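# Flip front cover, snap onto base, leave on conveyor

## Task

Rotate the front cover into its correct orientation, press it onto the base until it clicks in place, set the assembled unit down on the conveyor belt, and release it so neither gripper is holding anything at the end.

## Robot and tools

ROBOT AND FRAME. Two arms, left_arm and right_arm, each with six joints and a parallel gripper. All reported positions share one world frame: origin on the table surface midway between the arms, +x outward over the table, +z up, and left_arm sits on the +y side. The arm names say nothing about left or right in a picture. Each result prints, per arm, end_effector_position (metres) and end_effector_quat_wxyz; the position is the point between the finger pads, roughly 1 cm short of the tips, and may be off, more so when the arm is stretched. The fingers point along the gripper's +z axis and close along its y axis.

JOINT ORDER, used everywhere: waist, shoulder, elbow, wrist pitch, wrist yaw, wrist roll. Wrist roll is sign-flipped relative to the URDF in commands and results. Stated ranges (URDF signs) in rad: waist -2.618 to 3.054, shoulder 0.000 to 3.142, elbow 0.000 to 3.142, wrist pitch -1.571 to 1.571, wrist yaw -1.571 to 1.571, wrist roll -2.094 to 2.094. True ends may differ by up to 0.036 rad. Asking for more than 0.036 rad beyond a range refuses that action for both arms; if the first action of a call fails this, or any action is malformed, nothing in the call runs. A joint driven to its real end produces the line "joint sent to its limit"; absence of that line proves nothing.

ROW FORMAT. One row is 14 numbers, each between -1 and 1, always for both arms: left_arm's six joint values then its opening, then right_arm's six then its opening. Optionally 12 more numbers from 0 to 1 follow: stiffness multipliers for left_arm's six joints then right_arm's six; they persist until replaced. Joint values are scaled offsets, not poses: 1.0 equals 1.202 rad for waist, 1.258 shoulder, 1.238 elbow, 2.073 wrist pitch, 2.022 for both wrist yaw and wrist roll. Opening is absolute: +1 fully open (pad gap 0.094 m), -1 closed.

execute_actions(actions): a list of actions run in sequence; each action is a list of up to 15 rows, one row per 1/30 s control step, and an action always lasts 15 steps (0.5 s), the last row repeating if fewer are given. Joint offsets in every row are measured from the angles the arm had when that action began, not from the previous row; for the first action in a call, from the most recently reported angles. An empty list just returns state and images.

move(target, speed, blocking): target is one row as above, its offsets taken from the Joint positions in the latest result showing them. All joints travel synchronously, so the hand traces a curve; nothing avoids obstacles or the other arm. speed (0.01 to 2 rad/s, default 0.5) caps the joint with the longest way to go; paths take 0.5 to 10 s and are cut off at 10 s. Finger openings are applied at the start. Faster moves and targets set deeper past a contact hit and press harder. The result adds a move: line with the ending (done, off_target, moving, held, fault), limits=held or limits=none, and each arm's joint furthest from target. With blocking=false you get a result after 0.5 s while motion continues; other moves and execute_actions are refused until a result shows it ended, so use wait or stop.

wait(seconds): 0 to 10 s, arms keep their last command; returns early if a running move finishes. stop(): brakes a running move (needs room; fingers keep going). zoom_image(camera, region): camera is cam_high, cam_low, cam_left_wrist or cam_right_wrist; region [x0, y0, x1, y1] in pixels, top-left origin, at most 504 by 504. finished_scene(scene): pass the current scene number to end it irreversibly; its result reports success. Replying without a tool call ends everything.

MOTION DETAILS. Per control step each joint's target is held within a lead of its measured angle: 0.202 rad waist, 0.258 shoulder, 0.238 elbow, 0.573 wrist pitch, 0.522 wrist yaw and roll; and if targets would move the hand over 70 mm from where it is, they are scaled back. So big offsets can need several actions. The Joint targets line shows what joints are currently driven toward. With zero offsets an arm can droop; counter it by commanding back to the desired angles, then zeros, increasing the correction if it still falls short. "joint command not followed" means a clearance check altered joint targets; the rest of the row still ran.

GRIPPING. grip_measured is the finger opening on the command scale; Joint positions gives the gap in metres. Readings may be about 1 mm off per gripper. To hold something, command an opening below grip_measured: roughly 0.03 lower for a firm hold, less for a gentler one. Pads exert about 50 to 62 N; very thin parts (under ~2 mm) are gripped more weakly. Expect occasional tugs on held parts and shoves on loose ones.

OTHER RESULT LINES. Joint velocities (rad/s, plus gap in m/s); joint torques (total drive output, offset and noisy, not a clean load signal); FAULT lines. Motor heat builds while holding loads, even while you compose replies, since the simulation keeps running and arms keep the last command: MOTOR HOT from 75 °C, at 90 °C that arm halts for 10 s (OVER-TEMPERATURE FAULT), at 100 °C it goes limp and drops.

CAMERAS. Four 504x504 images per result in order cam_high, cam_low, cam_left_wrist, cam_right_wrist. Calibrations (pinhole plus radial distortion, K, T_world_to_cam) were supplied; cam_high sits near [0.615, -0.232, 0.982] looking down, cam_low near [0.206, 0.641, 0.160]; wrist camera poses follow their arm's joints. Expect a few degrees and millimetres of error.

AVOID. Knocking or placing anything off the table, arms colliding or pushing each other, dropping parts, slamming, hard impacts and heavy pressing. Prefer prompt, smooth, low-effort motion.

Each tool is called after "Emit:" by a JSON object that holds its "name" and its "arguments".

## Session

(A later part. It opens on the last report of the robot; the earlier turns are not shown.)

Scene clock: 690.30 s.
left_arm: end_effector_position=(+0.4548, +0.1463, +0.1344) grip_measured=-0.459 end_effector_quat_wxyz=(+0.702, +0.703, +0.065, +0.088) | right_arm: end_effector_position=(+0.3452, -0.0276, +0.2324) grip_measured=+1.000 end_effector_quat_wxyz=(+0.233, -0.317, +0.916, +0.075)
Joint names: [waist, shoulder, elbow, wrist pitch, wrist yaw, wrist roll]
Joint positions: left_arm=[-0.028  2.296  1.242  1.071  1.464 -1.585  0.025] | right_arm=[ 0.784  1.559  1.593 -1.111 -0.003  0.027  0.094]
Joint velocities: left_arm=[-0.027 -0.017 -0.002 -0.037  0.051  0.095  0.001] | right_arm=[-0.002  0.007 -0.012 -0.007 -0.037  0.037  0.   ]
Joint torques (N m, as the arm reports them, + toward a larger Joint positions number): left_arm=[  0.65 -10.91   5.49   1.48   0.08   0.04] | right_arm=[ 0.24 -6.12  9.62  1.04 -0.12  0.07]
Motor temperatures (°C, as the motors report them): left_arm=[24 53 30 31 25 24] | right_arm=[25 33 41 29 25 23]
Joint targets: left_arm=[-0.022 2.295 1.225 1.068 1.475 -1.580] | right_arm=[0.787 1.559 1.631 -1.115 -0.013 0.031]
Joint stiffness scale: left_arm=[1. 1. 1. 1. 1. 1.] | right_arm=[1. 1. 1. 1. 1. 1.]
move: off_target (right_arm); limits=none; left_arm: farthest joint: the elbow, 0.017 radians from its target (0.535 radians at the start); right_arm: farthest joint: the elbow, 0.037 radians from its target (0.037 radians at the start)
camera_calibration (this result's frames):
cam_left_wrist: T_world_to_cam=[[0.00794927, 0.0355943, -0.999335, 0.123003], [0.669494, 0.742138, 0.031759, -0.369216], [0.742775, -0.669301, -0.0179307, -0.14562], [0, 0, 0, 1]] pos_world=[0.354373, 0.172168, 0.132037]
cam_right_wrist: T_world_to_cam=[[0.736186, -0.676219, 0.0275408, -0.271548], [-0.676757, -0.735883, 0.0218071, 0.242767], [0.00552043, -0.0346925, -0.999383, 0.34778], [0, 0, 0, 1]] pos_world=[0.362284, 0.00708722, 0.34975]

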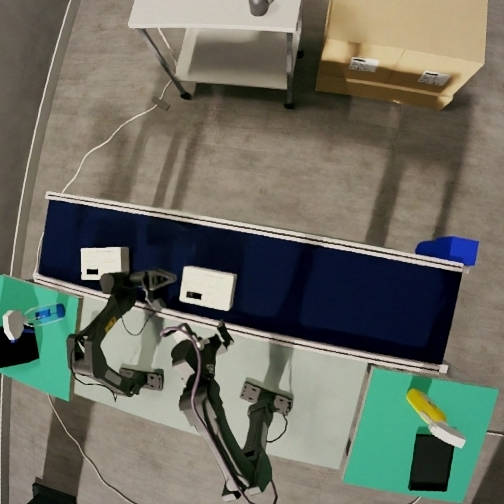

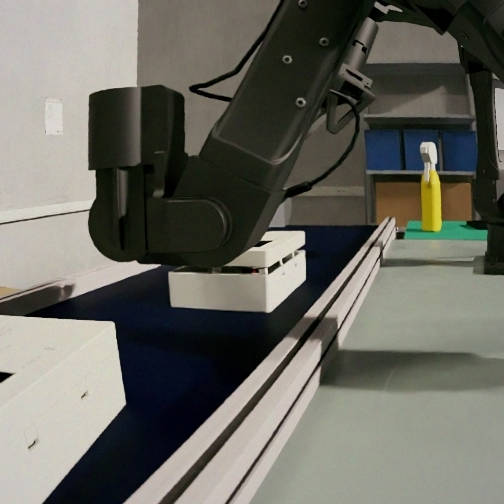

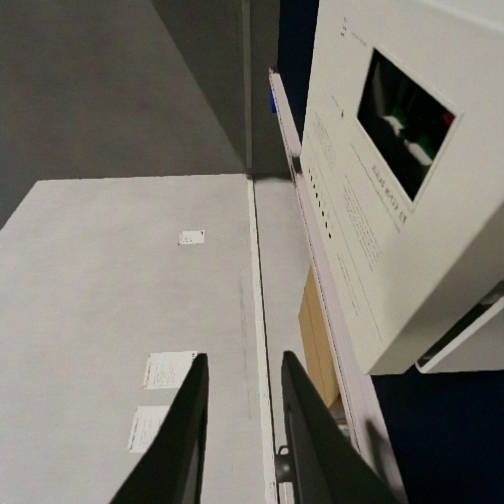

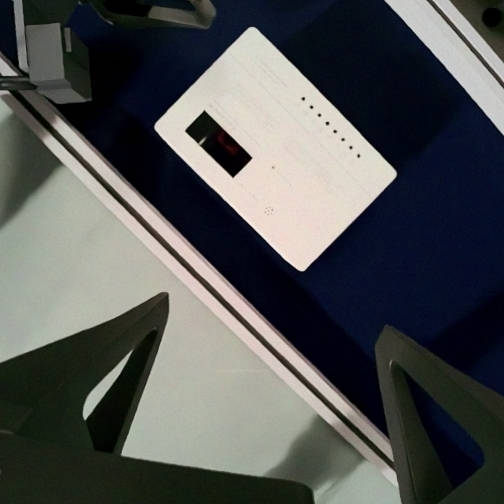

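Emit:
{"name": "move", "arguments": {"target": [0.0166,0.1415,0.0856,0.0444,0.0331,0.0025,-0.46,0.0025,0,0.030,-0.002,-0.0054,0.0025,1], "speed": 0.2}}

Scene clock: 811.80 s.
left_arm: end_effector_position=(+0.4585, +0.1514, +0.0838) grip_measured=-0.459 end_effector_quat_wxyz=(+0.704, +0.705, +0.051, +0.072) | right_arm: end_effector_position=(+0.3452, -0.0276, +0.2324) grip_measured=+1.000 end_effector_quat_wxyz=(+0.233, -0.317, +0.916, +0.075)
Joint names: [waist, shoulder, elbow, wrist pitch, wrist yaw, wrist roll]
Joint positions: left_arm=[-0.016  2.47   1.315  1.168  1.519 -1.589  0.025] | right_arm=[ 0.784  1.559  1.593 -1.111 -0.003  0.027  0.094]
Joint velocities: left_arm=[ 0.002 -0.027 -0.007 -0.095  0.051 -0.007  0.   ] | right_arm=[-0.012 -0.002  0.007 -0.007  0.037  0.051  0.   ]
Joint torques (N m, as the arm reports them, + toward a larger Joint positions number): left_arm=[  0.66 -11.19   8.92   1.47   0.08   0.1 ] | right_arm=[ 0.24 -6.11  9.6   1.04 -0.12  0.07]
Motor temperatures (°C, as the motors report them): left_arm=[24 52 28 30 25 24] | right_arm=[25 33 42 29 25 23]
Joint targets: left_arm=[-0.008 2.474 1.348 1.163 1.531 -1.580] | right_arm=[0.787 1.559 1.631 -1.115 -0.013 0.032]
Joint stiffness scale: left_arm=[1. 1. 1. 1. 1. 1.] | right_arm=[1. 1. 1. 1. 1. 1.]
move: off_target (left_arm, right_arm); limits=none; left_arm: farthest joint: the elbow, 0.033 radians from its target (0.106 radians at the start); right_arm: farthest joint: the elbow, 0.037 radians from its target (0.037 radians at the start)
camera_calibration (this result's frames):
cam_left_wrist: T_world_to_cam=[[0.00711362, 0.0360827, -0.999323, 0.0724719], [0.701465, 0.712043, 0.0307031, -0.383896], [0.712669, -0.701208, -0.0202455, -0.127039], [0, 0, 0, 1]] pos_world=[0.359311, 0.181654, 0.0816377]
cam_right_wrist: T_world_to_cam=[[0.73641, -0.675968, 0.0277189, -0.27166], [-0.676512, -0.736107, 0.0218399, 0.242668], [0.00564099, -0.0348353, -0.999377, 0.347733], [0, 0, 0, 1]] pos_world=[0.36226, 0.00710993, 0.349747]

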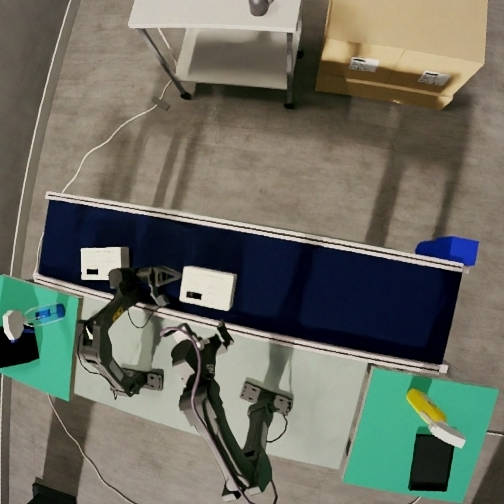

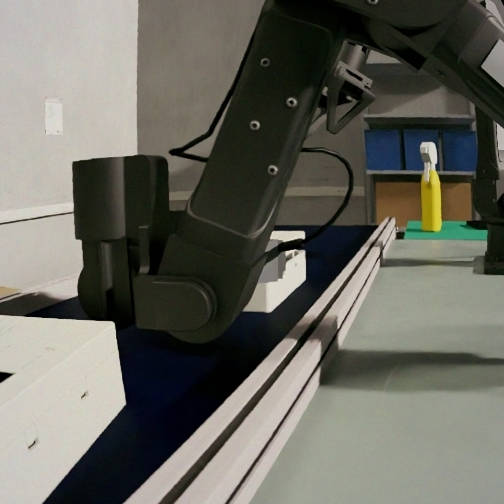

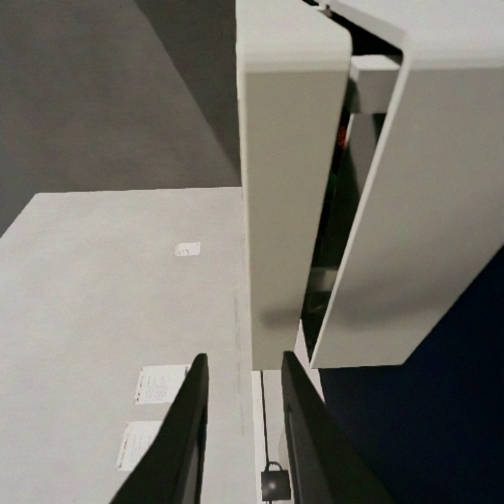

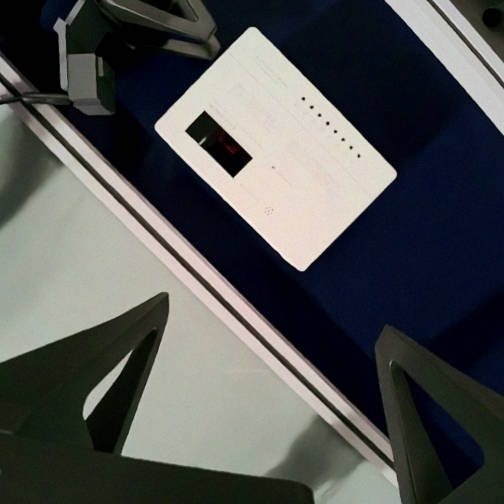

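Emit:
{"name": "zoom_image", "arguments": {"camera": "cam_left_wrist", "region": [180, 230, 420, 430]}}

Emit:
{"name": "zoom_image", "arguments": {"camera": "cam_right_wrist", "region": [130, 0, 290, 130]}}

Region (180, 230, 420, 430) of cam_left_wrist's 504x504 image, scaled by 2.100, with more detail than that image has.

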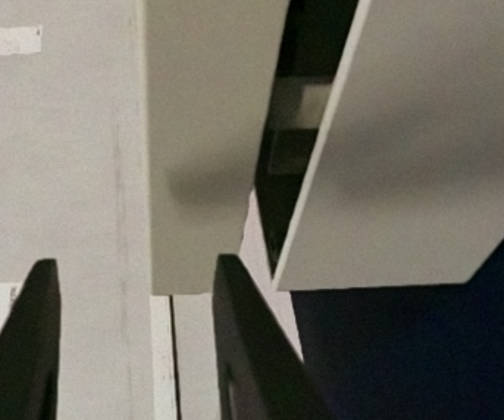

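Region (130, 0, 290, 130) of cam_right_wrist's 504x504 image, scaled by 3.150, with more detail than that image has; it fills the top 410 rows of this view, and the rest is white.

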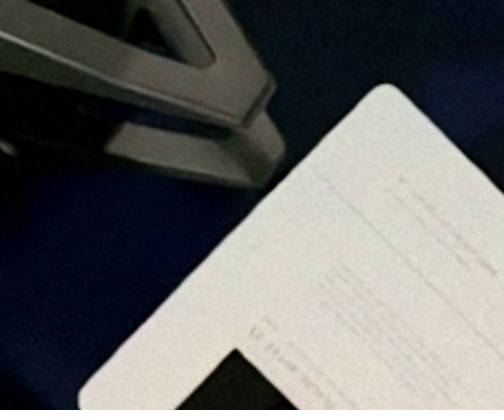

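Emit:
{"name": "move", "arguments": {"target": [0.0067,0.0199,0.0267,0.0015,0.0059,0.0193,-0.46,0.0025,0,0.030,-0.002,-0.0054,0.0025,1], "speed": 0.08}}

Scene clock: 861.17 s.
left_arm: end_effector_position=(+0.4576, +0.1513, +0.0763) grip_measured=-0.459 end_effector_quat_wxyz=(+0.705, +0.704, +0.061, +0.061) | right_arm: end_effector_position=(+0.3452, -0.0276, +0.2324) grip_measured=+1.000 end_effector_quat_wxyz=(+0.233, -0.318, +0.916, +0.075)
Joint names: [waist, shoulder, elbow, wrist pitch, wrist yaw, wrist roll]
Joint positions: left_arm=[-0.016  2.489  1.315  1.176  1.52  -1.568  0.025] | right_arm=[ 0.784  1.559  1.593 -1.111 -0.003  0.027  0.094]
Joint velocities: left_arm=[ 0.007 -0.037 -0.022 -0.051  0.007  0.066 -0.001] | right_arm=[-0.007  0.007 -0.007  0.066 -0.051  0.022  0.   ]
Joint torques (N m, as the arm reports them, + toward a larger Joint positions number): left_arm=[  0.69 -11.1    9.03   1.46   0.08   0.2 ] | right_arm=[ 0.24 -6.11  9.62  1.04 -0.12  0.07]
Motor temperatures (°C, as the motors report them): left_arm=[24 52 30 30 25 24] | right_arm=[25 33 42 29 25 23]
Joint targets: left_arm=[-0.008 2.495 1.348 1.171 1.531 -1.550] | right_arm=[0.787 1.559 1.631 -1.115 -0.014 0.032]
Joint stiffness scale: left_arm=[1. 1. 1. 1. 1. 1.] | right_arm=[1. 1. 1. 1. 1. 1.]
move: off_target (left_arm, right_arm); limits=none; left_arm: farthest joint: the elbow, 0.033 radians from its target (0.033 radians at the start); right_arm: farthest joint: the elbow, 0.037 radians from its target (0.037 radians at the start)
camera_calibration (this result's frames):
cam_left_wrist: T_world_to_cam=[[-0.0237285, 0.0312052, -0.999231, 0.0798123], [0.702573, 0.71159, 0.00553862, -0.381504], [0.711216, -0.701901, -0.0388089, -0.124475], [0, 0, 0, 1]] pos_world=[0.358456, 0.181615, 0.0770332]
cam_right_wrist: T_world_to_cam=[[0.736762, -0.67559, 0.0275673, -0.271669], [-0.67613, -0.73646, 0.0218098, 0.242546], [0.00556771, -0.0347077, -0.999382, 0.347765], [0, 0, 0, 1]] pos_world=[0.362212, 0.00715858, 0.34975]

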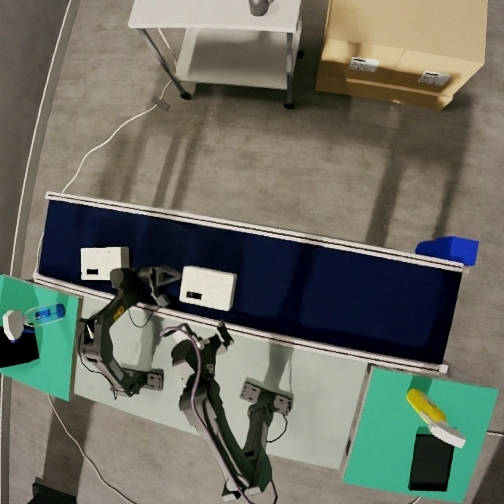

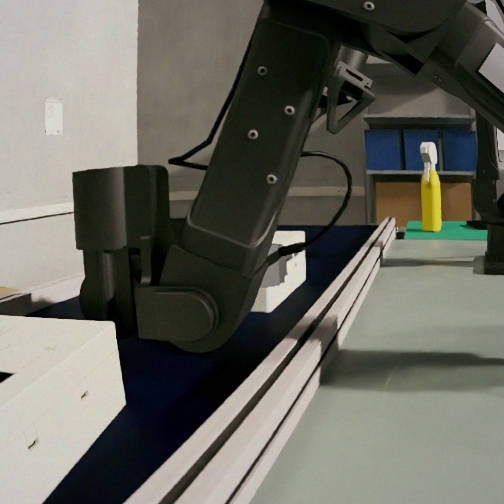

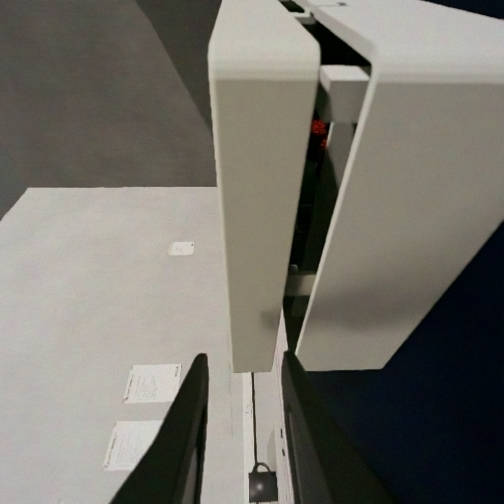

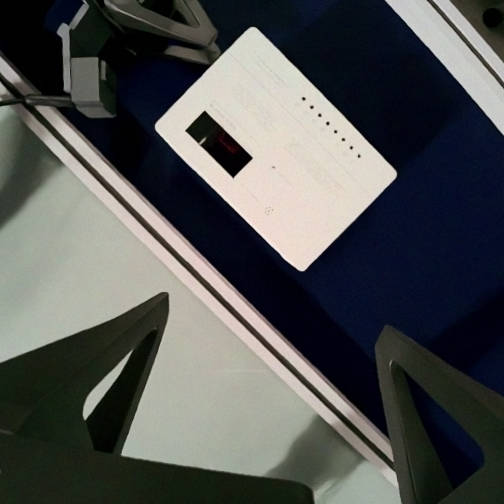

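Emit:
{"name": "execute_actions", "arguments": {"actions": []}}

Scene clock: 901.30 s.
left_arm: end_effector_position=(+0.4576, +0.1513, +0.0763) grip_measured=-0.459 end_effector_quat_wxyz=(+0.705, +0.704, +0.062, +0.060) | right_arm: end_effector_position=(+0.3452, -0.0276, +0.2324) grip_measured=+1.000 end_effector_quat_wxyz=(+0.233, -0.318, +0.916, +0.075)
Joint names: [waist, shoulder, elbow, wrist pitch, wrist yaw, wrist roll]
Joint positions: left_arm=[-0.016  2.489  1.315  1.176  1.52  -1.567  0.025] | right_arm=[ 0.784  1.559  1.593 -1.111 -0.003  0.027  0.094]
Joint velocities: left_arm=[-0.007 -0.002 -0.002 -0.007 -0.037  0.007  0.   ] | right_arm=[-0.012 -0.002 -0.002 -0.066 -0.022 -0.037  0.   ]
Joint torques (N m, as the arm reports them, + toward a larger Joint positions number): left_arm=[  0.63 -11.05   8.76   1.46   0.08   0.2 ] | right_arm=[ 0.24 -6.12  9.62  1.04 -0.12  0.07]
Motor temperatures (°C, as the motors report them): left_arm=[24 52 30 30 24 24] | right_arm=[25 33 43 29 25 23]
Joint targets: left_arm=[-0.008 2.495 1.348 1.171 1.531 -1.550] | right_arm=[0.787 1.559 1.631 -1.115 -0.014 0.032]
Joint stiffness scale: left_arm=[1. 1. 1. 1. 1. 1.] | right_arm=[1. 1. 1. 1. 1. 1.]
camera_calibration (this result's frames):
cam_left_wrist: T_world_to_cam=[[-0.024104, 0.0311397, -0.999224, 0.0799935], [0.702575, 0.711591, 0.00522791, -0.381481], [0.711202, -0.701904, -0.0390301, -0.124451], [0, 0, 0, 1]] pos_world=[0.358457, 0.181615, 0.0770685]
cam_right_wrist: T_world_to_cam=[[0.736762, -0.67559, 0.0275673, -0.271669], [-0.67613, -0.73646, 0.0218098, 0.242546], [0.00556771, -0.0347077, -0.999382, 0.347765], [0, 0, 0, 1]] pos_world=[0.362212, 0.00715858, 0.34975]

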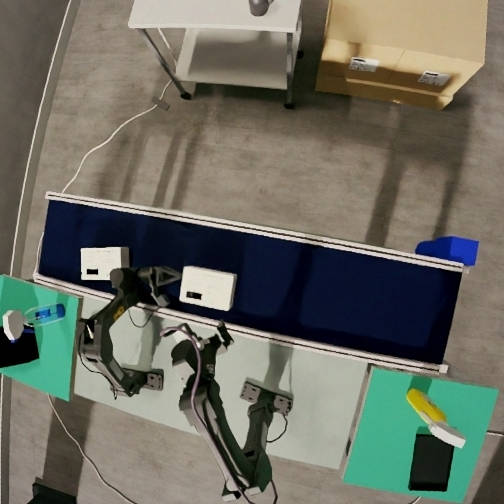

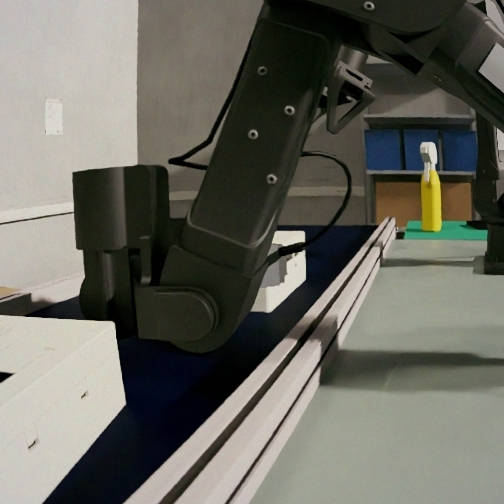

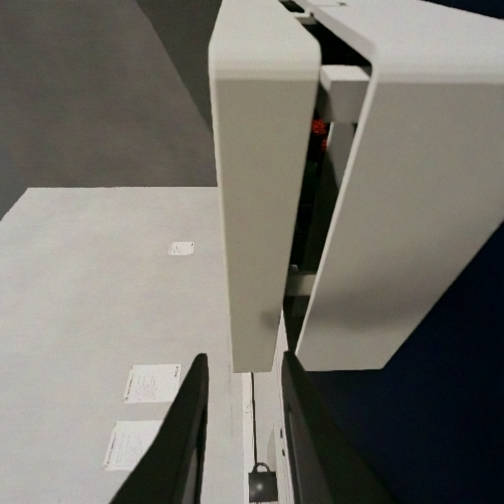

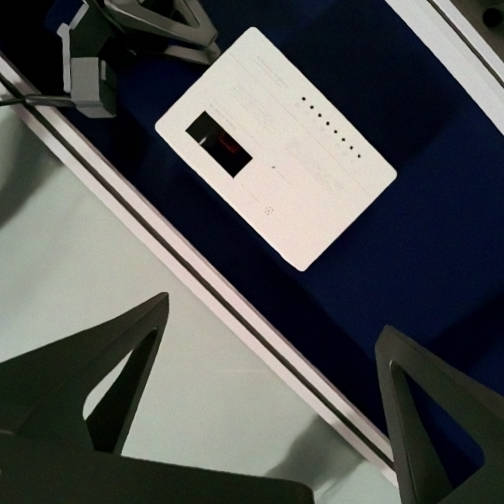

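Emit:
{"name": "zoom_image", "arguments": {"camera": "cam_left_wrist", "region": [180, 250, 400, 470]}}

Emit:
{"name": "zoom_image", "arguments": {"camera": "cam_right_wrist", "region": [60, 0, 420, 300]}}

Region (180, 250, 400, 470) of cam_left_wrist's 504x504 image, scaled by 2.291, with more detail than that image has.

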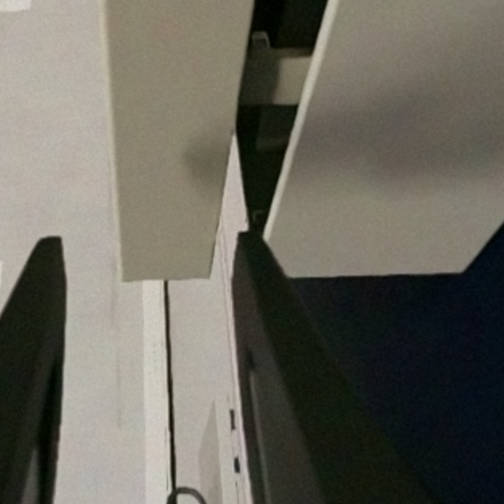

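Region (60, 0, 420, 300) of cam_right_wrist's 504x504 image, scaled by 1.400, with more detail than that image has.

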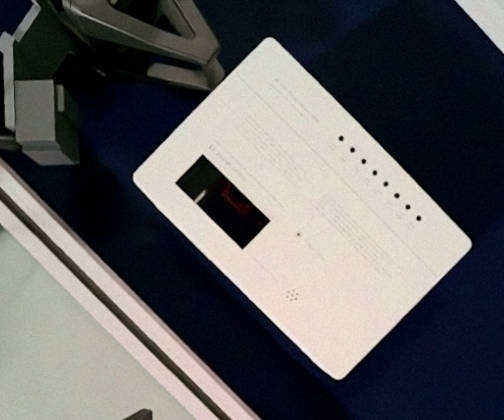

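Emit:
{"name": "execute_actions", "arguments": {"actions": [[[0.0067,0.008,0.0267,-0.0005,0.0054,0.0084,-0.46,0.0025,0,0.0307,-0.002,-0.0054,0.0025,1]]]}}

Scene clock: 978.33 s.
left_arm: end_effector_position=(+0.4576, +0.1513, +0.0765) grip_measured=-0.459 end_effector_quat_wxyz=(+0.705, +0.704, +0.060, +0.062) | right_arm: end_effector_position=(+0.3452, -0.0275, +0.2324) grip_measured=+1.000 end_effector_quat_wxyz=(+0.233, -0.318, +0.916, +0.075)
Joint names: [waist, shoulder, elbow, wrist pitch, wrist yaw, wrist roll]
Joint positions: left_arm=[-0.016  2.489  1.315  1.18   1.52  -1.567  0.025] | right_arm=[ 0.784  1.559  1.593 -1.111 -0.004  0.028  0.094]
Joint velocities: left_arm=[ 0.007  0.007  0.022 -0.037  0.022  0.051 -0.   ] | right_arm=[-0.017 -0.007  0.002  0.007 -0.022  0.007  0.   ]
Joint torques (N m, as the arm reports them, + toward a larger Joint positions number): left_arm=[  0.61 -10.84   8.77   1.47   0.07   0.19] | right_arm=[ 0.24 -6.12  9.68  1.04 -0.12  0.07]
Motor temperatures (°C, as the motors report them): left_arm=[24 52 30 30 24 24] | right_arm=[25 33 43 29 25 23]
Joint targets: left_arm=[-0.008 2.499 1.348 1.175 1.531 -1.550] | right_arm=[0.787 1.559 1.631 -1.115 -0.014 0.033]
Joint stiffness scale: left_arm=[1. 1. 1. 1. 1. 1.] | right_arm=[1. 1. 1. 1. 1. 1.]
camera_calibration (this result's frames):
cam_left_wrist: T_world_to_cam=[[-0.0206988, 0.0315582, -0.999288, 0.0786491], [0.702552, 0.711588, 0.00792003, -0.381677], [0.711331, -0.701888, -0.0369003, -0.124665], [0, 0, 0, 1]] pos_world=[0.358454, 0.181615, 0.0770158]
cam_right_wrist: T_world_to_cam=[[0.737337, -0.674962, 0.0275939, -0.27179], [-0.675502, -0.737035, 0.0218123, 0.242326], [0.00561523, -0.0347227, -0.999381, 0.347751], [0, 0, 0, 1]] pos_world=[0.362139, 0.00722989, 0.349749]

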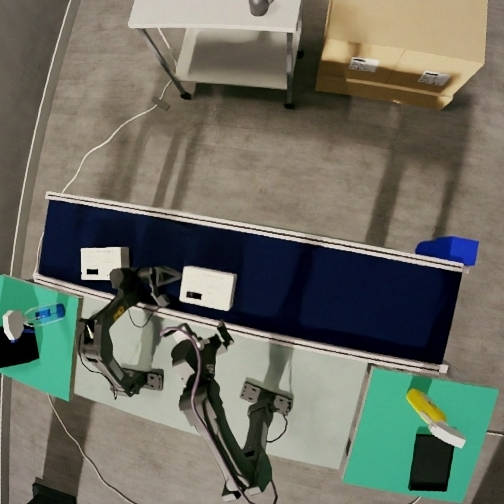

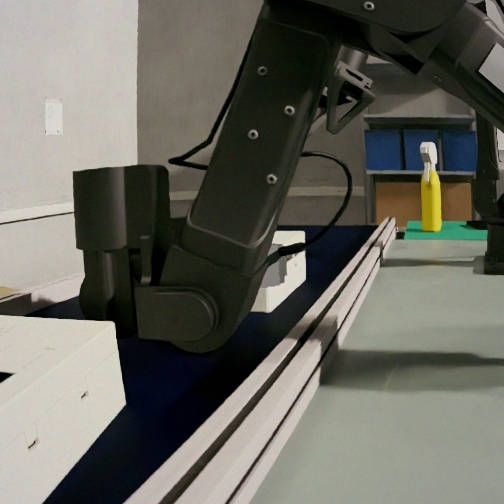

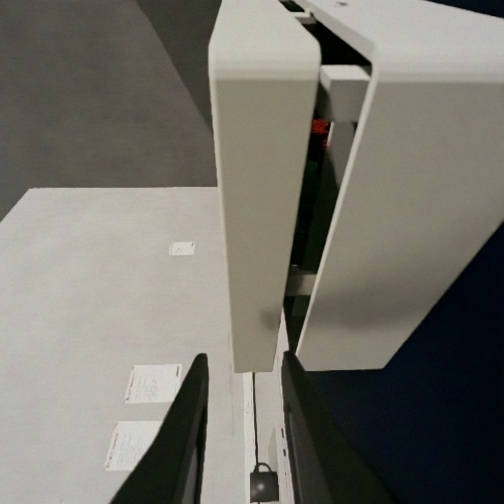

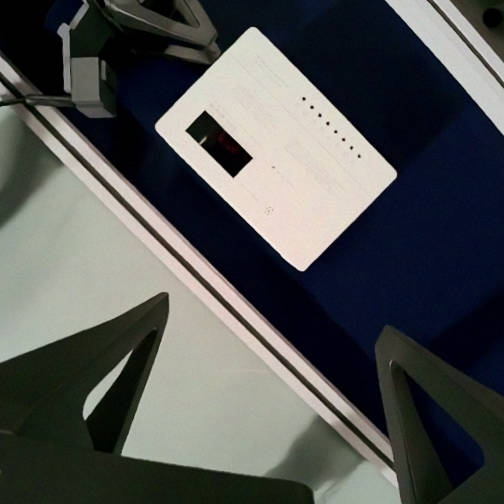

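Emit:
{"name": "execute_actions", "arguments": {"actions": [[[0.0067,0.0115,0.0267,-0.002,0.0054,0.0084,-0.46,0.0025,0,0.0307,-0.002,-0.0054,0.0025,1]]]}}

Scene clock: 987.87 s.
left_arm: end_effector_position=(+0.4576, +0.1513, +0.0766) grip_measured=-0.459 end_effector_quat_wxyz=(+0.705, +0.704, +0.060, +0.062) | right_arm: end_effector_position=(+0.3451, -0.0275, +0.2324) grip_measured=+1.000 end_effector_quat_wxyz=(+0.233, -0.318, +0.916, +0.075)
Joint names: [waist, shoulder, elbow, wrist pitch, wrist yaw, wrist roll]
Joint positions: left_arm=[-0.016  2.489  1.315  1.18   1.52  -1.567  0.025] | right_arm=[ 0.784  1.559  1.593 -1.111 -0.004  0.028  0.094]
Joint velocities: left_arm=[-0.002  0.002 -0.017  0.022 -0.037  0.037 -0.001] | right_arm=[-0.012 -0.007 -0.002  0.022 -0.022  0.022  0.   ]
Joint torques (N m, as the arm reports them, + toward a larger Joint positions number): left_arm=[  0.71 -10.6    8.74   1.46   0.08   0.23] | right_arm=[ 0.24 -6.12  9.68  1.04 -0.12  0.07]
Motor temperatures (°C, as the motors report them): left_arm=[24 52 30 30 24 24] | right_arm=[25 33 43 29 25 23]
Joint targets: left_arm=[-0.008 2.503 1.348 1.175 1.531 -1.550] | right_arm=[0.787 1.559 1.631 -1.115 -0.015 0.033]
Joint stiffness scale: left_arm=[1. 1. 1. 1. 1. 1.] | right_arm=[1. 1. 1. 1. 1. 1.]
camera_calibration (this result's frames):
cam_left_wrist: T_world_to_cam=[[-0.0203205, 0.0316047, -0.999294, 0.0784997], [0.702549, 0.711588, 0.00821914, -0.381699], [0.711345, -0.701886, -0.0366636, -0.124688], [0, 0, 0, 1]] pos_world=[0.358454, 0.181614, 0.07701]
cam_right_wrist: T_world_to_cam=[[0.737688, -0.674584, 0.0274424, -0.271799], [-0.675119, -0.737387, 0.0217817, 0.242204], [0.00554212, -0.034595, -0.999386, 0.347783], [0, 0, 0, 1]] pos_world=[0.362091, 0.00727849, 0.349752]

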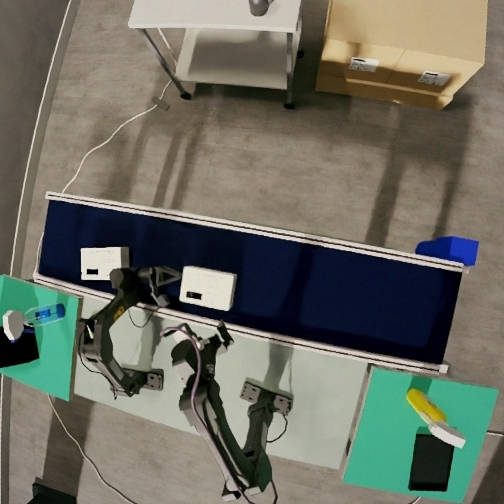

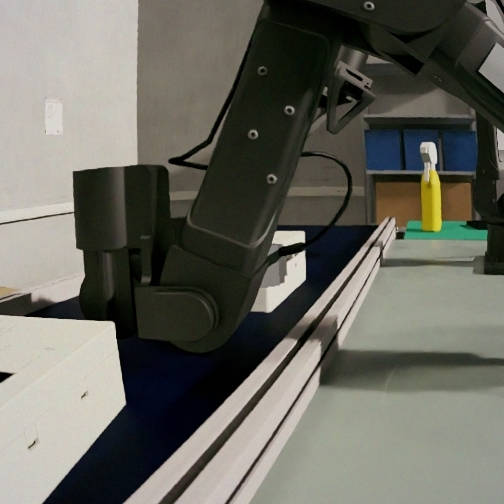

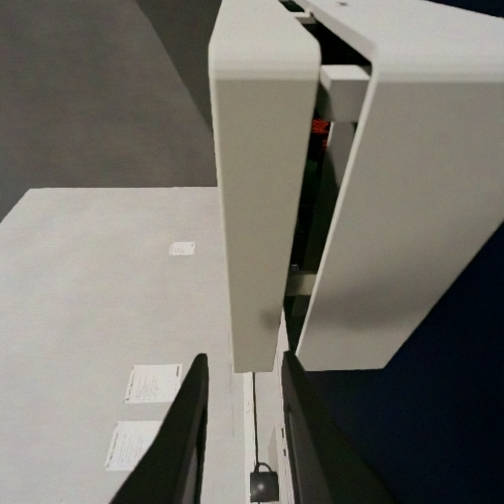

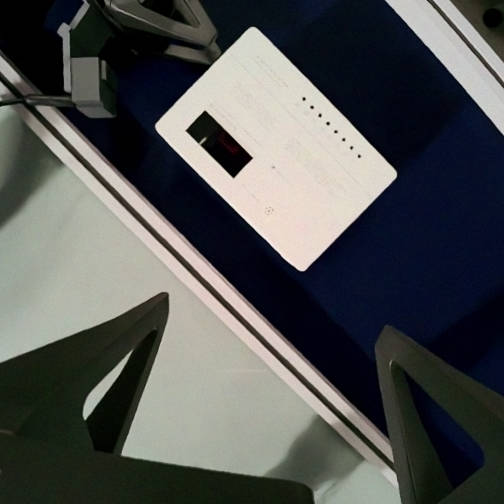

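Emit:
{"name": "execute_actions", "arguments": {"actions": [[[0.0067,0.0155,0.0267,-0.002,0.0054,0.0084,-0.46,0.0025,0,0.0307,-0.002,-0.0054,0.0025,1]]]}}

Scene clock: 996.57 s.
left_arm: end_effector_position=(+0.4571, +0.1512, +0.0714) grip_measured=-0.459 end_effector_quat_wxyz=(+0.705, +0.704, +0.064, +0.058) | right_arm: end_effector_position=(+0.3451, -0.0275, +0.2324) grip_measured=+1.000 end_effector_quat_wxyz=(+0.233, -0.318, +0.916, +0.075)
Joint names: [waist, shoulder, elbow, wrist pitch, wrist yaw, wrist roll]
Joint positions: left_arm=[-0.016  2.501  1.315  1.182  1.52  -1.567  0.025] | right_arm=[ 0.784  1.559  1.593 -1.111 -0.004  0.029  0.094]
Joint velocities: left_arm=[-0.007 -0.002 -0.027  0.066 -0.066  0.007  0.001] | right_arm=[-0.012 -0.007 -0.002  0.037 -0.007  0.007  0.   ]
Joint torques (N m, as the arm reports them, + toward a larger Joint positions number): left_arm=[  0.75 -11.12   8.77   1.45   0.07   0.19] | right_arm=[ 0.25 -6.12  9.69  1.04 -0.12  0.07]
Motor temperatures (°C, as the motors report them): left_arm=[24 51 30 30 24 24] | right_arm=[25 33 43 29 25 23]
Joint targets: left_arm=[-0.008 2.509 1.348 1.176 1.531 -1.550] | right_arm=[0.787 1.559 1.631 -1.115 -0.015 0.033]
Joint stiffness scale: left_arm=[1. 1. 1. 1. 1. 1.] | right_arm=[1. 1. 1. 1. 1. 1.]
camera_calibration (this result's frames):
cam_left_wrist: T_world_to_cam=[[-0.0305351, 0.0303492, -0.999073, 0.078132], [0.702592, 0.711593, 0.000142669, -0.380671], [0.710937, -0.701936, -0.0430517, -0.12389], [0, 0, 0, 1]] pos_world=[0.35792, 0.181549, 0.0727802]
cam_right_wrist: T_world_to_cam=[[0.737911, -0.674332, 0.0276205, -0.27191], [-0.674874, -0.737611, 0.0218144, 0.242105], [0.005663, -0.0347375, -0.99938, 0.347736], [0, 0, 0, 1]] pos_world=[0.362067, 0.00730114, 0.349749]

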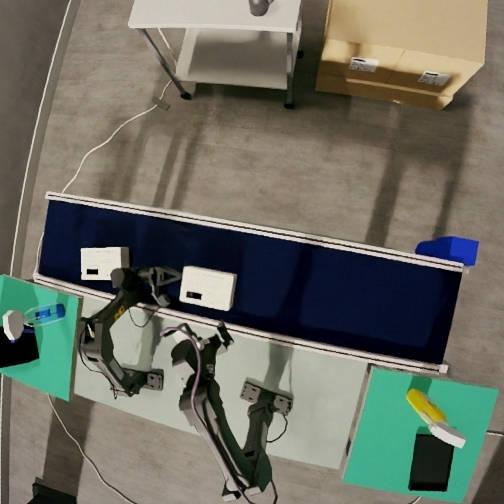

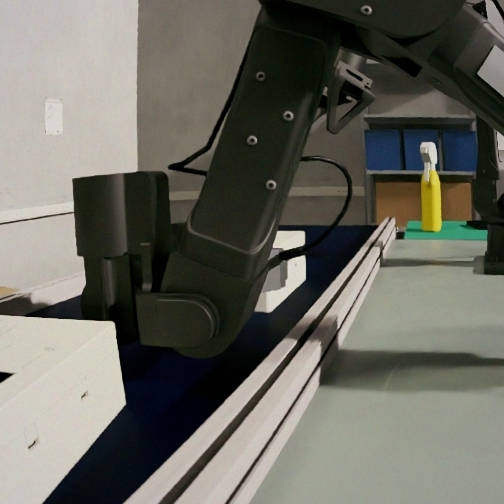

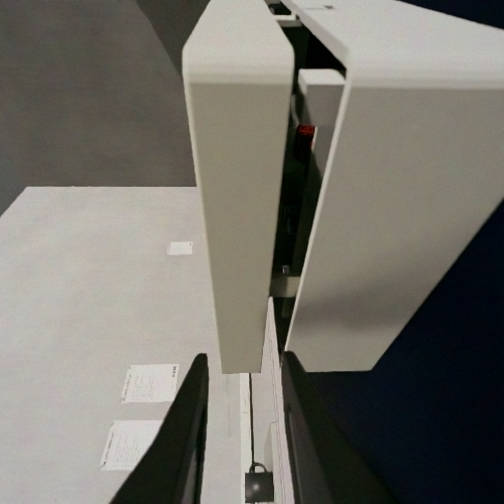

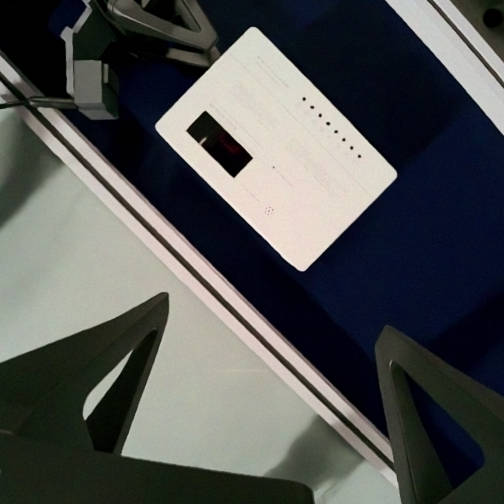

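Emit:
{"name": "zoom_image", "arguments": {"camera": "cam_left_wrist", "region": [180, 250, 400, 470]}}

Region (180, 250, 400, 470) of cam_left_wrist's 504x504 image, scaled by 2.291, with more detail than that image has.

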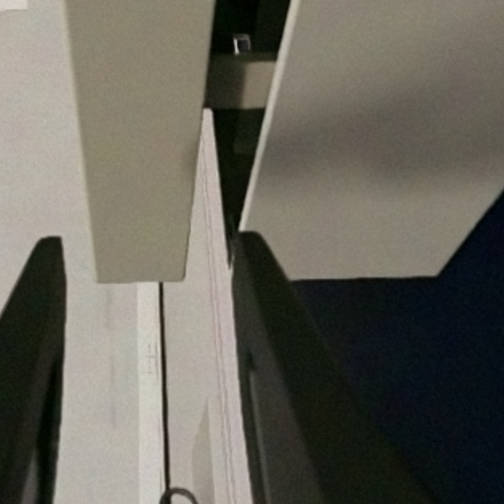

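Emit:
{"name": "execute_actions", "arguments": {"actions": [[[0.0067,0.0064,0.0267,0.0183,0.0054,0.0272,-0.46,0.0025,0,0.0307,-0.002,-0.0054,0.0025,1]]]}}

Emit:
{"name": "zoom_image", "arguments": {"camera": "cam_left_wrist", "region": [180, 250, 400, 470]}}

Scene clock: 1030.30 s.
left_arm: end_effector_position=(+0.4570, +0.1512, +0.0746) grip_measured=-0.459 end_effector_quat_wxyz=(+0.705, +0.704, +0.062, +0.060) | right_arm: end_effector_position=(+0.3451, -0.0274, +0.2324) grip_measured=+1.000 end_effector_quat_wxyz=(+0.233, -0.319, +0.916, +0.076)
Joint names: [waist, shoulder, elbow, wrist pitch, wrist yaw, wrist roll]
Joint positions: left_arm=[-0.016  2.501  1.315  1.223  1.521 -1.531  0.025] | right_arm=[ 0.784  1.559  1.593 -1.111 -0.004  0.029  0.094]
Joint velocities: left_arm=[-0.002 -0.012  0.007  0.066 -0.066  0.007 -0.001] | right_arm=[-0.002 -0.002  0.002 -0.022  0.037 -0.066  0.   ]
Joint torques (N m, as the arm reports them, + toward a larger Joint positions number): left_arm=[  0.75 -10.91   8.67   1.46   0.06   0.21] | right_arm=[ 0.23 -6.12  9.68  1.04 -0.12  0.07]
Motor temperatures (°C, as the motors report them): left_arm=[24 52 30 30 24 24] | right_arm=[25 33 44 28 25 23]
Joint targets: left_arm=[-0.008 2.509 1.348 1.220 1.531 -1.512] | right_arm=[0.787 1.559 1.631 -1.115 -0.015 0.034]
Joint stiffness scale: left_arm=[1. 1. 1. 1. 1. 1.] | right_arm=[1. 1. 1. 1. 1. 1.]
camera_calibration (this result's frames):
cam_left_wrist: T_world_to_cam=[[-0.0253377, 0.0291675, -0.999253, 0.0792111], [0.702876, 0.711306, 0.00293998, -0.380877], [0.710861, -0.702277, -0.038524, -0.123934], [0, 0, 0, 1]] pos_world=[0.357816, 0.181574, 0.0754973]
cam_right_wrist: T_world_to_cam=[[0.738262, -0.673954, 0.0274691, -0.271919], [-0.67449, -0.737962, 0.0217836, 0.241983], [0.00559001, -0.0346096, -0.999385, 0.347768], [0, 0, 0, 1]] pos_world=[0.362019, 0.00734971, 0.349752]

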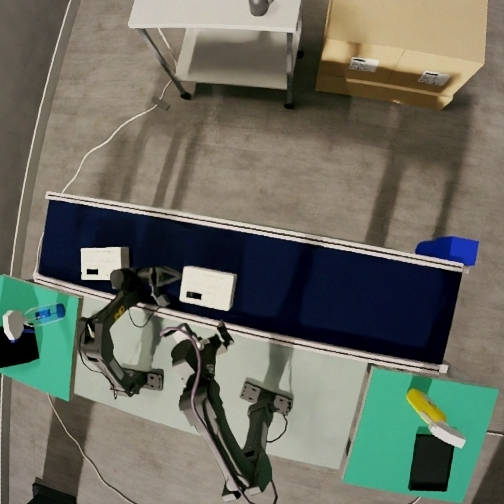

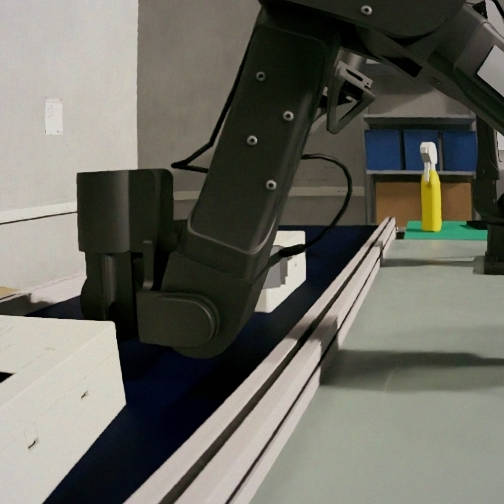

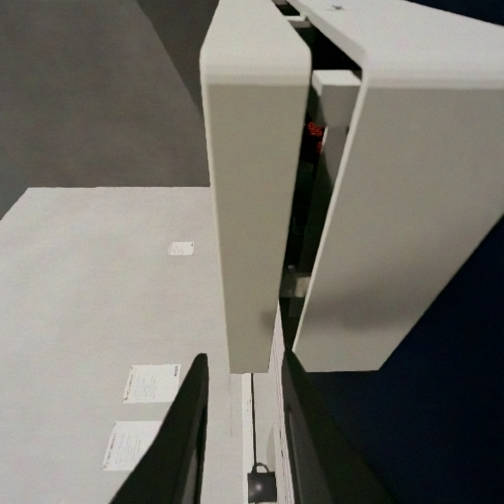

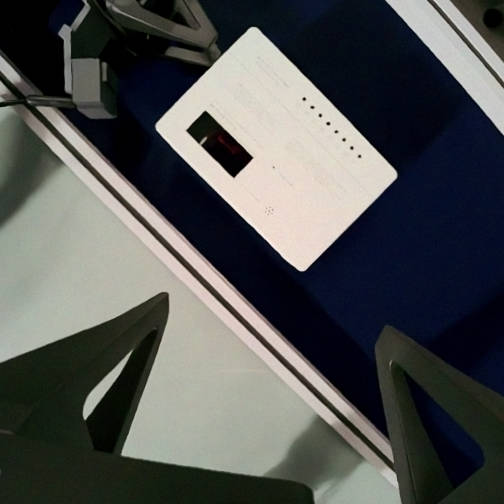

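Region (180, 250, 400, 470) of cam_left_wrist's 504x504 image, scaled by 2.291, with more detail than that image has.

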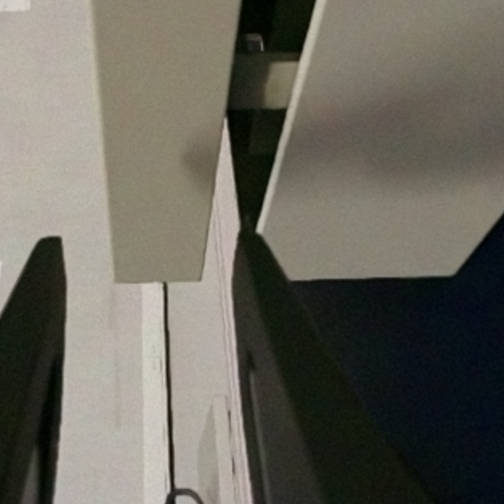

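Emit:
{"name": "execute_actions", "arguments": {"actions": [[[-0.004,0.0064,0.0267,-0.0014,-0.003,0.0094,-0.46,0.0025,0,0.0307,-0.002,-0.0054,0.002,1],[-0.0066,0.0064,0.0267,-0.0014,-0.0047,0.0094,-0.46,0.0025,0,0.0307,-0.002,-0.0054,0.002,1],[-0.0092,0.0064,0.0267,-0.0014,-0.0064,0.0094,-0.46,0.0025,0,0.0307,-0.002,-0.0054,0.002,1],[-0.0118,0.0064,0.0267,-0.0014,-0.0081,0.0094,-0.46,0.0025,0,0.0307,-0.002,-0.0054,0.002,1],[-0.0144,0.0064,0.0267,-0.0014,-0.0098,0.0094,-0.46,0.0025,0,0.0307,-0.002,-0.0054,0.002,1],[-0.017,0.0064,0.0267,-0.0014,-0.0115,0.0094,-0.46,0.0025,0,0.0307,-0.002,-0.0054,0.002,1],[-0.0196,0.0064,0.0267,-0.0014,-0.0132,0.0094,-0.46,0.0025,0,0.0307,-0.002,-0.0054,0.002,1],[-0.0222,0.0064,0.0267,-0.0014,-0.0149,0.0094,-0.46,0.0025,0,0.0307,-0.002,-0.0054,0.002,1],[-0.0248,0.0064,0.0267,-0.0014,-0.0166,0.0094,-0.46,0.0025,0,0.0307,-0.002,-0.0054,0.002,1],[-0.0275,0.0064,0.0267,-0.0014,-0.0183,0.0094,-0.46,0.0025,0,0.0307,-0.002,-0.0054,0.002,1]]]}}

Emit:
{"name": "zoom_image", "arguments": {"camera": "cam_left_wrist", "region": [180, 250, 400, 470]}}

Scene clock: 1100.83 s.
left_arm: end_effector_position=(+0.4570, +0.1382, +0.0749) grip_measured=-0.459 end_effector_quat_wxyz=(+0.706, +0.704, +0.059, +0.057) | right_arm: end_effector_position=(+0.3450, -0.0274, +0.2324) grip_measured=+1.000 end_effector_quat_wxyz=(+0.233, -0.319, +0.916, +0.076)
Joint names: [waist, shoulder, elbow, wrist pitch, wrist yaw, wrist roll]
Joint positions: left_arm=[-0.045  2.501  1.315  1.225  1.5   -1.529  0.025] | right_arm=[ 0.784  1.559  1.593 -1.111 -0.005  0.029  0.094]
Joint velocities: left_arm=[-0.032 -0.012 -0.012  0.066  0.007  0.022  0.   ] | right_arm=[-0.007  0.017  0.002 -0.022  0.022 -0.007  0.   ]
Joint torques (N m, as the arm reports them, + toward a larger Joint positions number): left_arm=[ -0.11 -10.93   8.66   1.48  -0.18   0.21] | right_arm=[ 0.25 -6.11  9.68  1.04 -0.12  0.07]
Motor temperatures (°C, as the motors report them): left_arm=[24 51 30 30 24 24] | right_arm=[25 33 44 28 25 23]
Joint targets: left_arm=[-0.049 2.509 1.348 1.220 1.484 -1.512] | right_arm=[0.787 1.559 1.631 -1.115 -0.015 0.033]
Joint stiffness scale: left_arm=[1. 1. 1. 1. 1. 1.] | right_arm=[1. 1. 1. 1. 1. 1.]
camera_calibration (this result's frames):
cam_left_wrist: T_world_to_cam=[[-0.0253865, 0.0284497, -0.999273, 0.0799747], [0.708566, 0.705642, 0.00208883, -0.373368], [0.705188, -0.707998, -0.0380722, -0.12972], [0, 0, 0, 1]] pos_world=[0.358063, 0.169348, 0.0757577]
cam_right_wrist: T_world_to_cam=[[0.73839, -0.673828, 0.0271396, -0.271816], [-0.674352, -0.73809, 0.0217199, 0.24196], [0.00539604, -0.0343394, -0.999396, 0.347847], [0, 0, 0, 1]] pos_world=[0.361995, 0.00737562, 0.349759]

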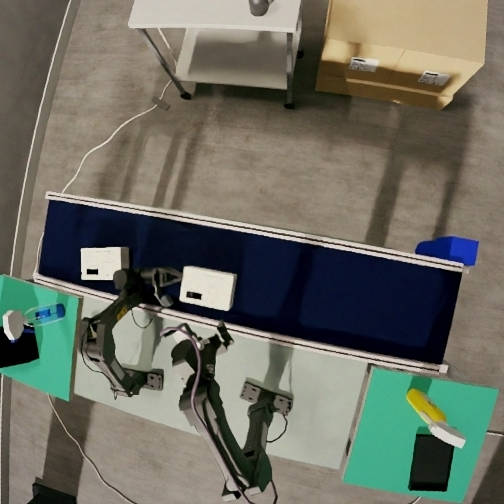

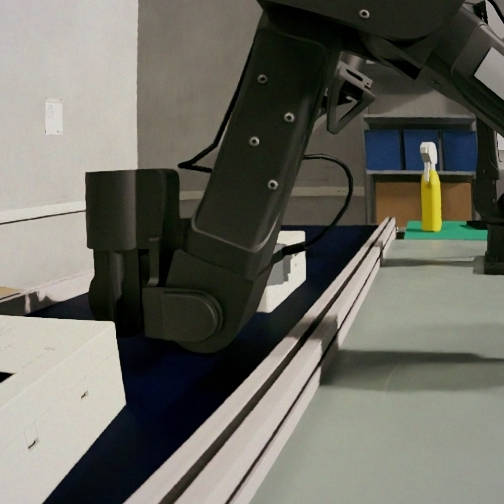

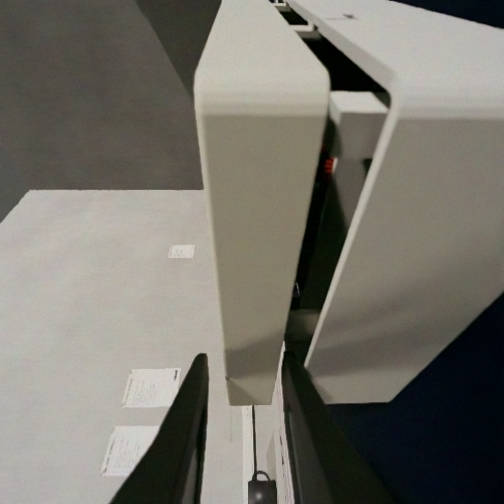

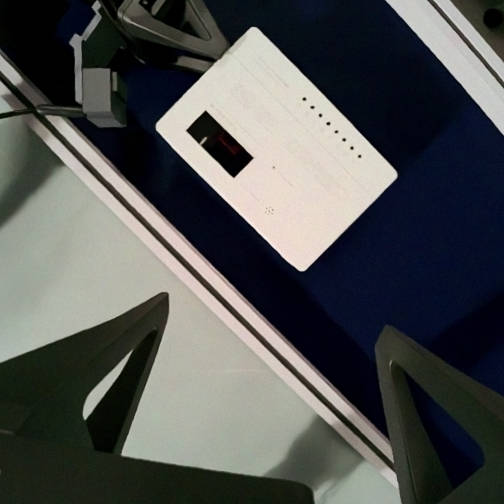

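Region (180, 250, 400, 470) of cam_left_wrist's 504x504 image, scaled by 2.291, with more detail than that image has.

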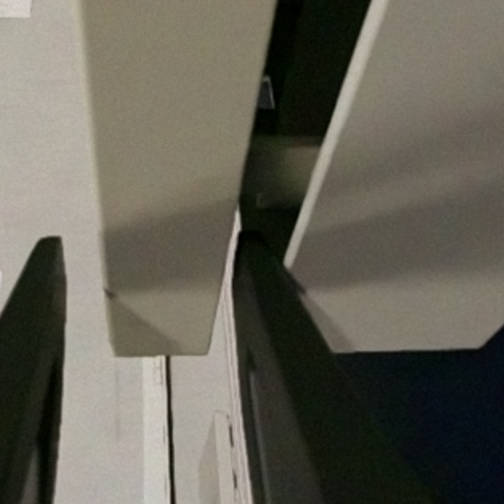

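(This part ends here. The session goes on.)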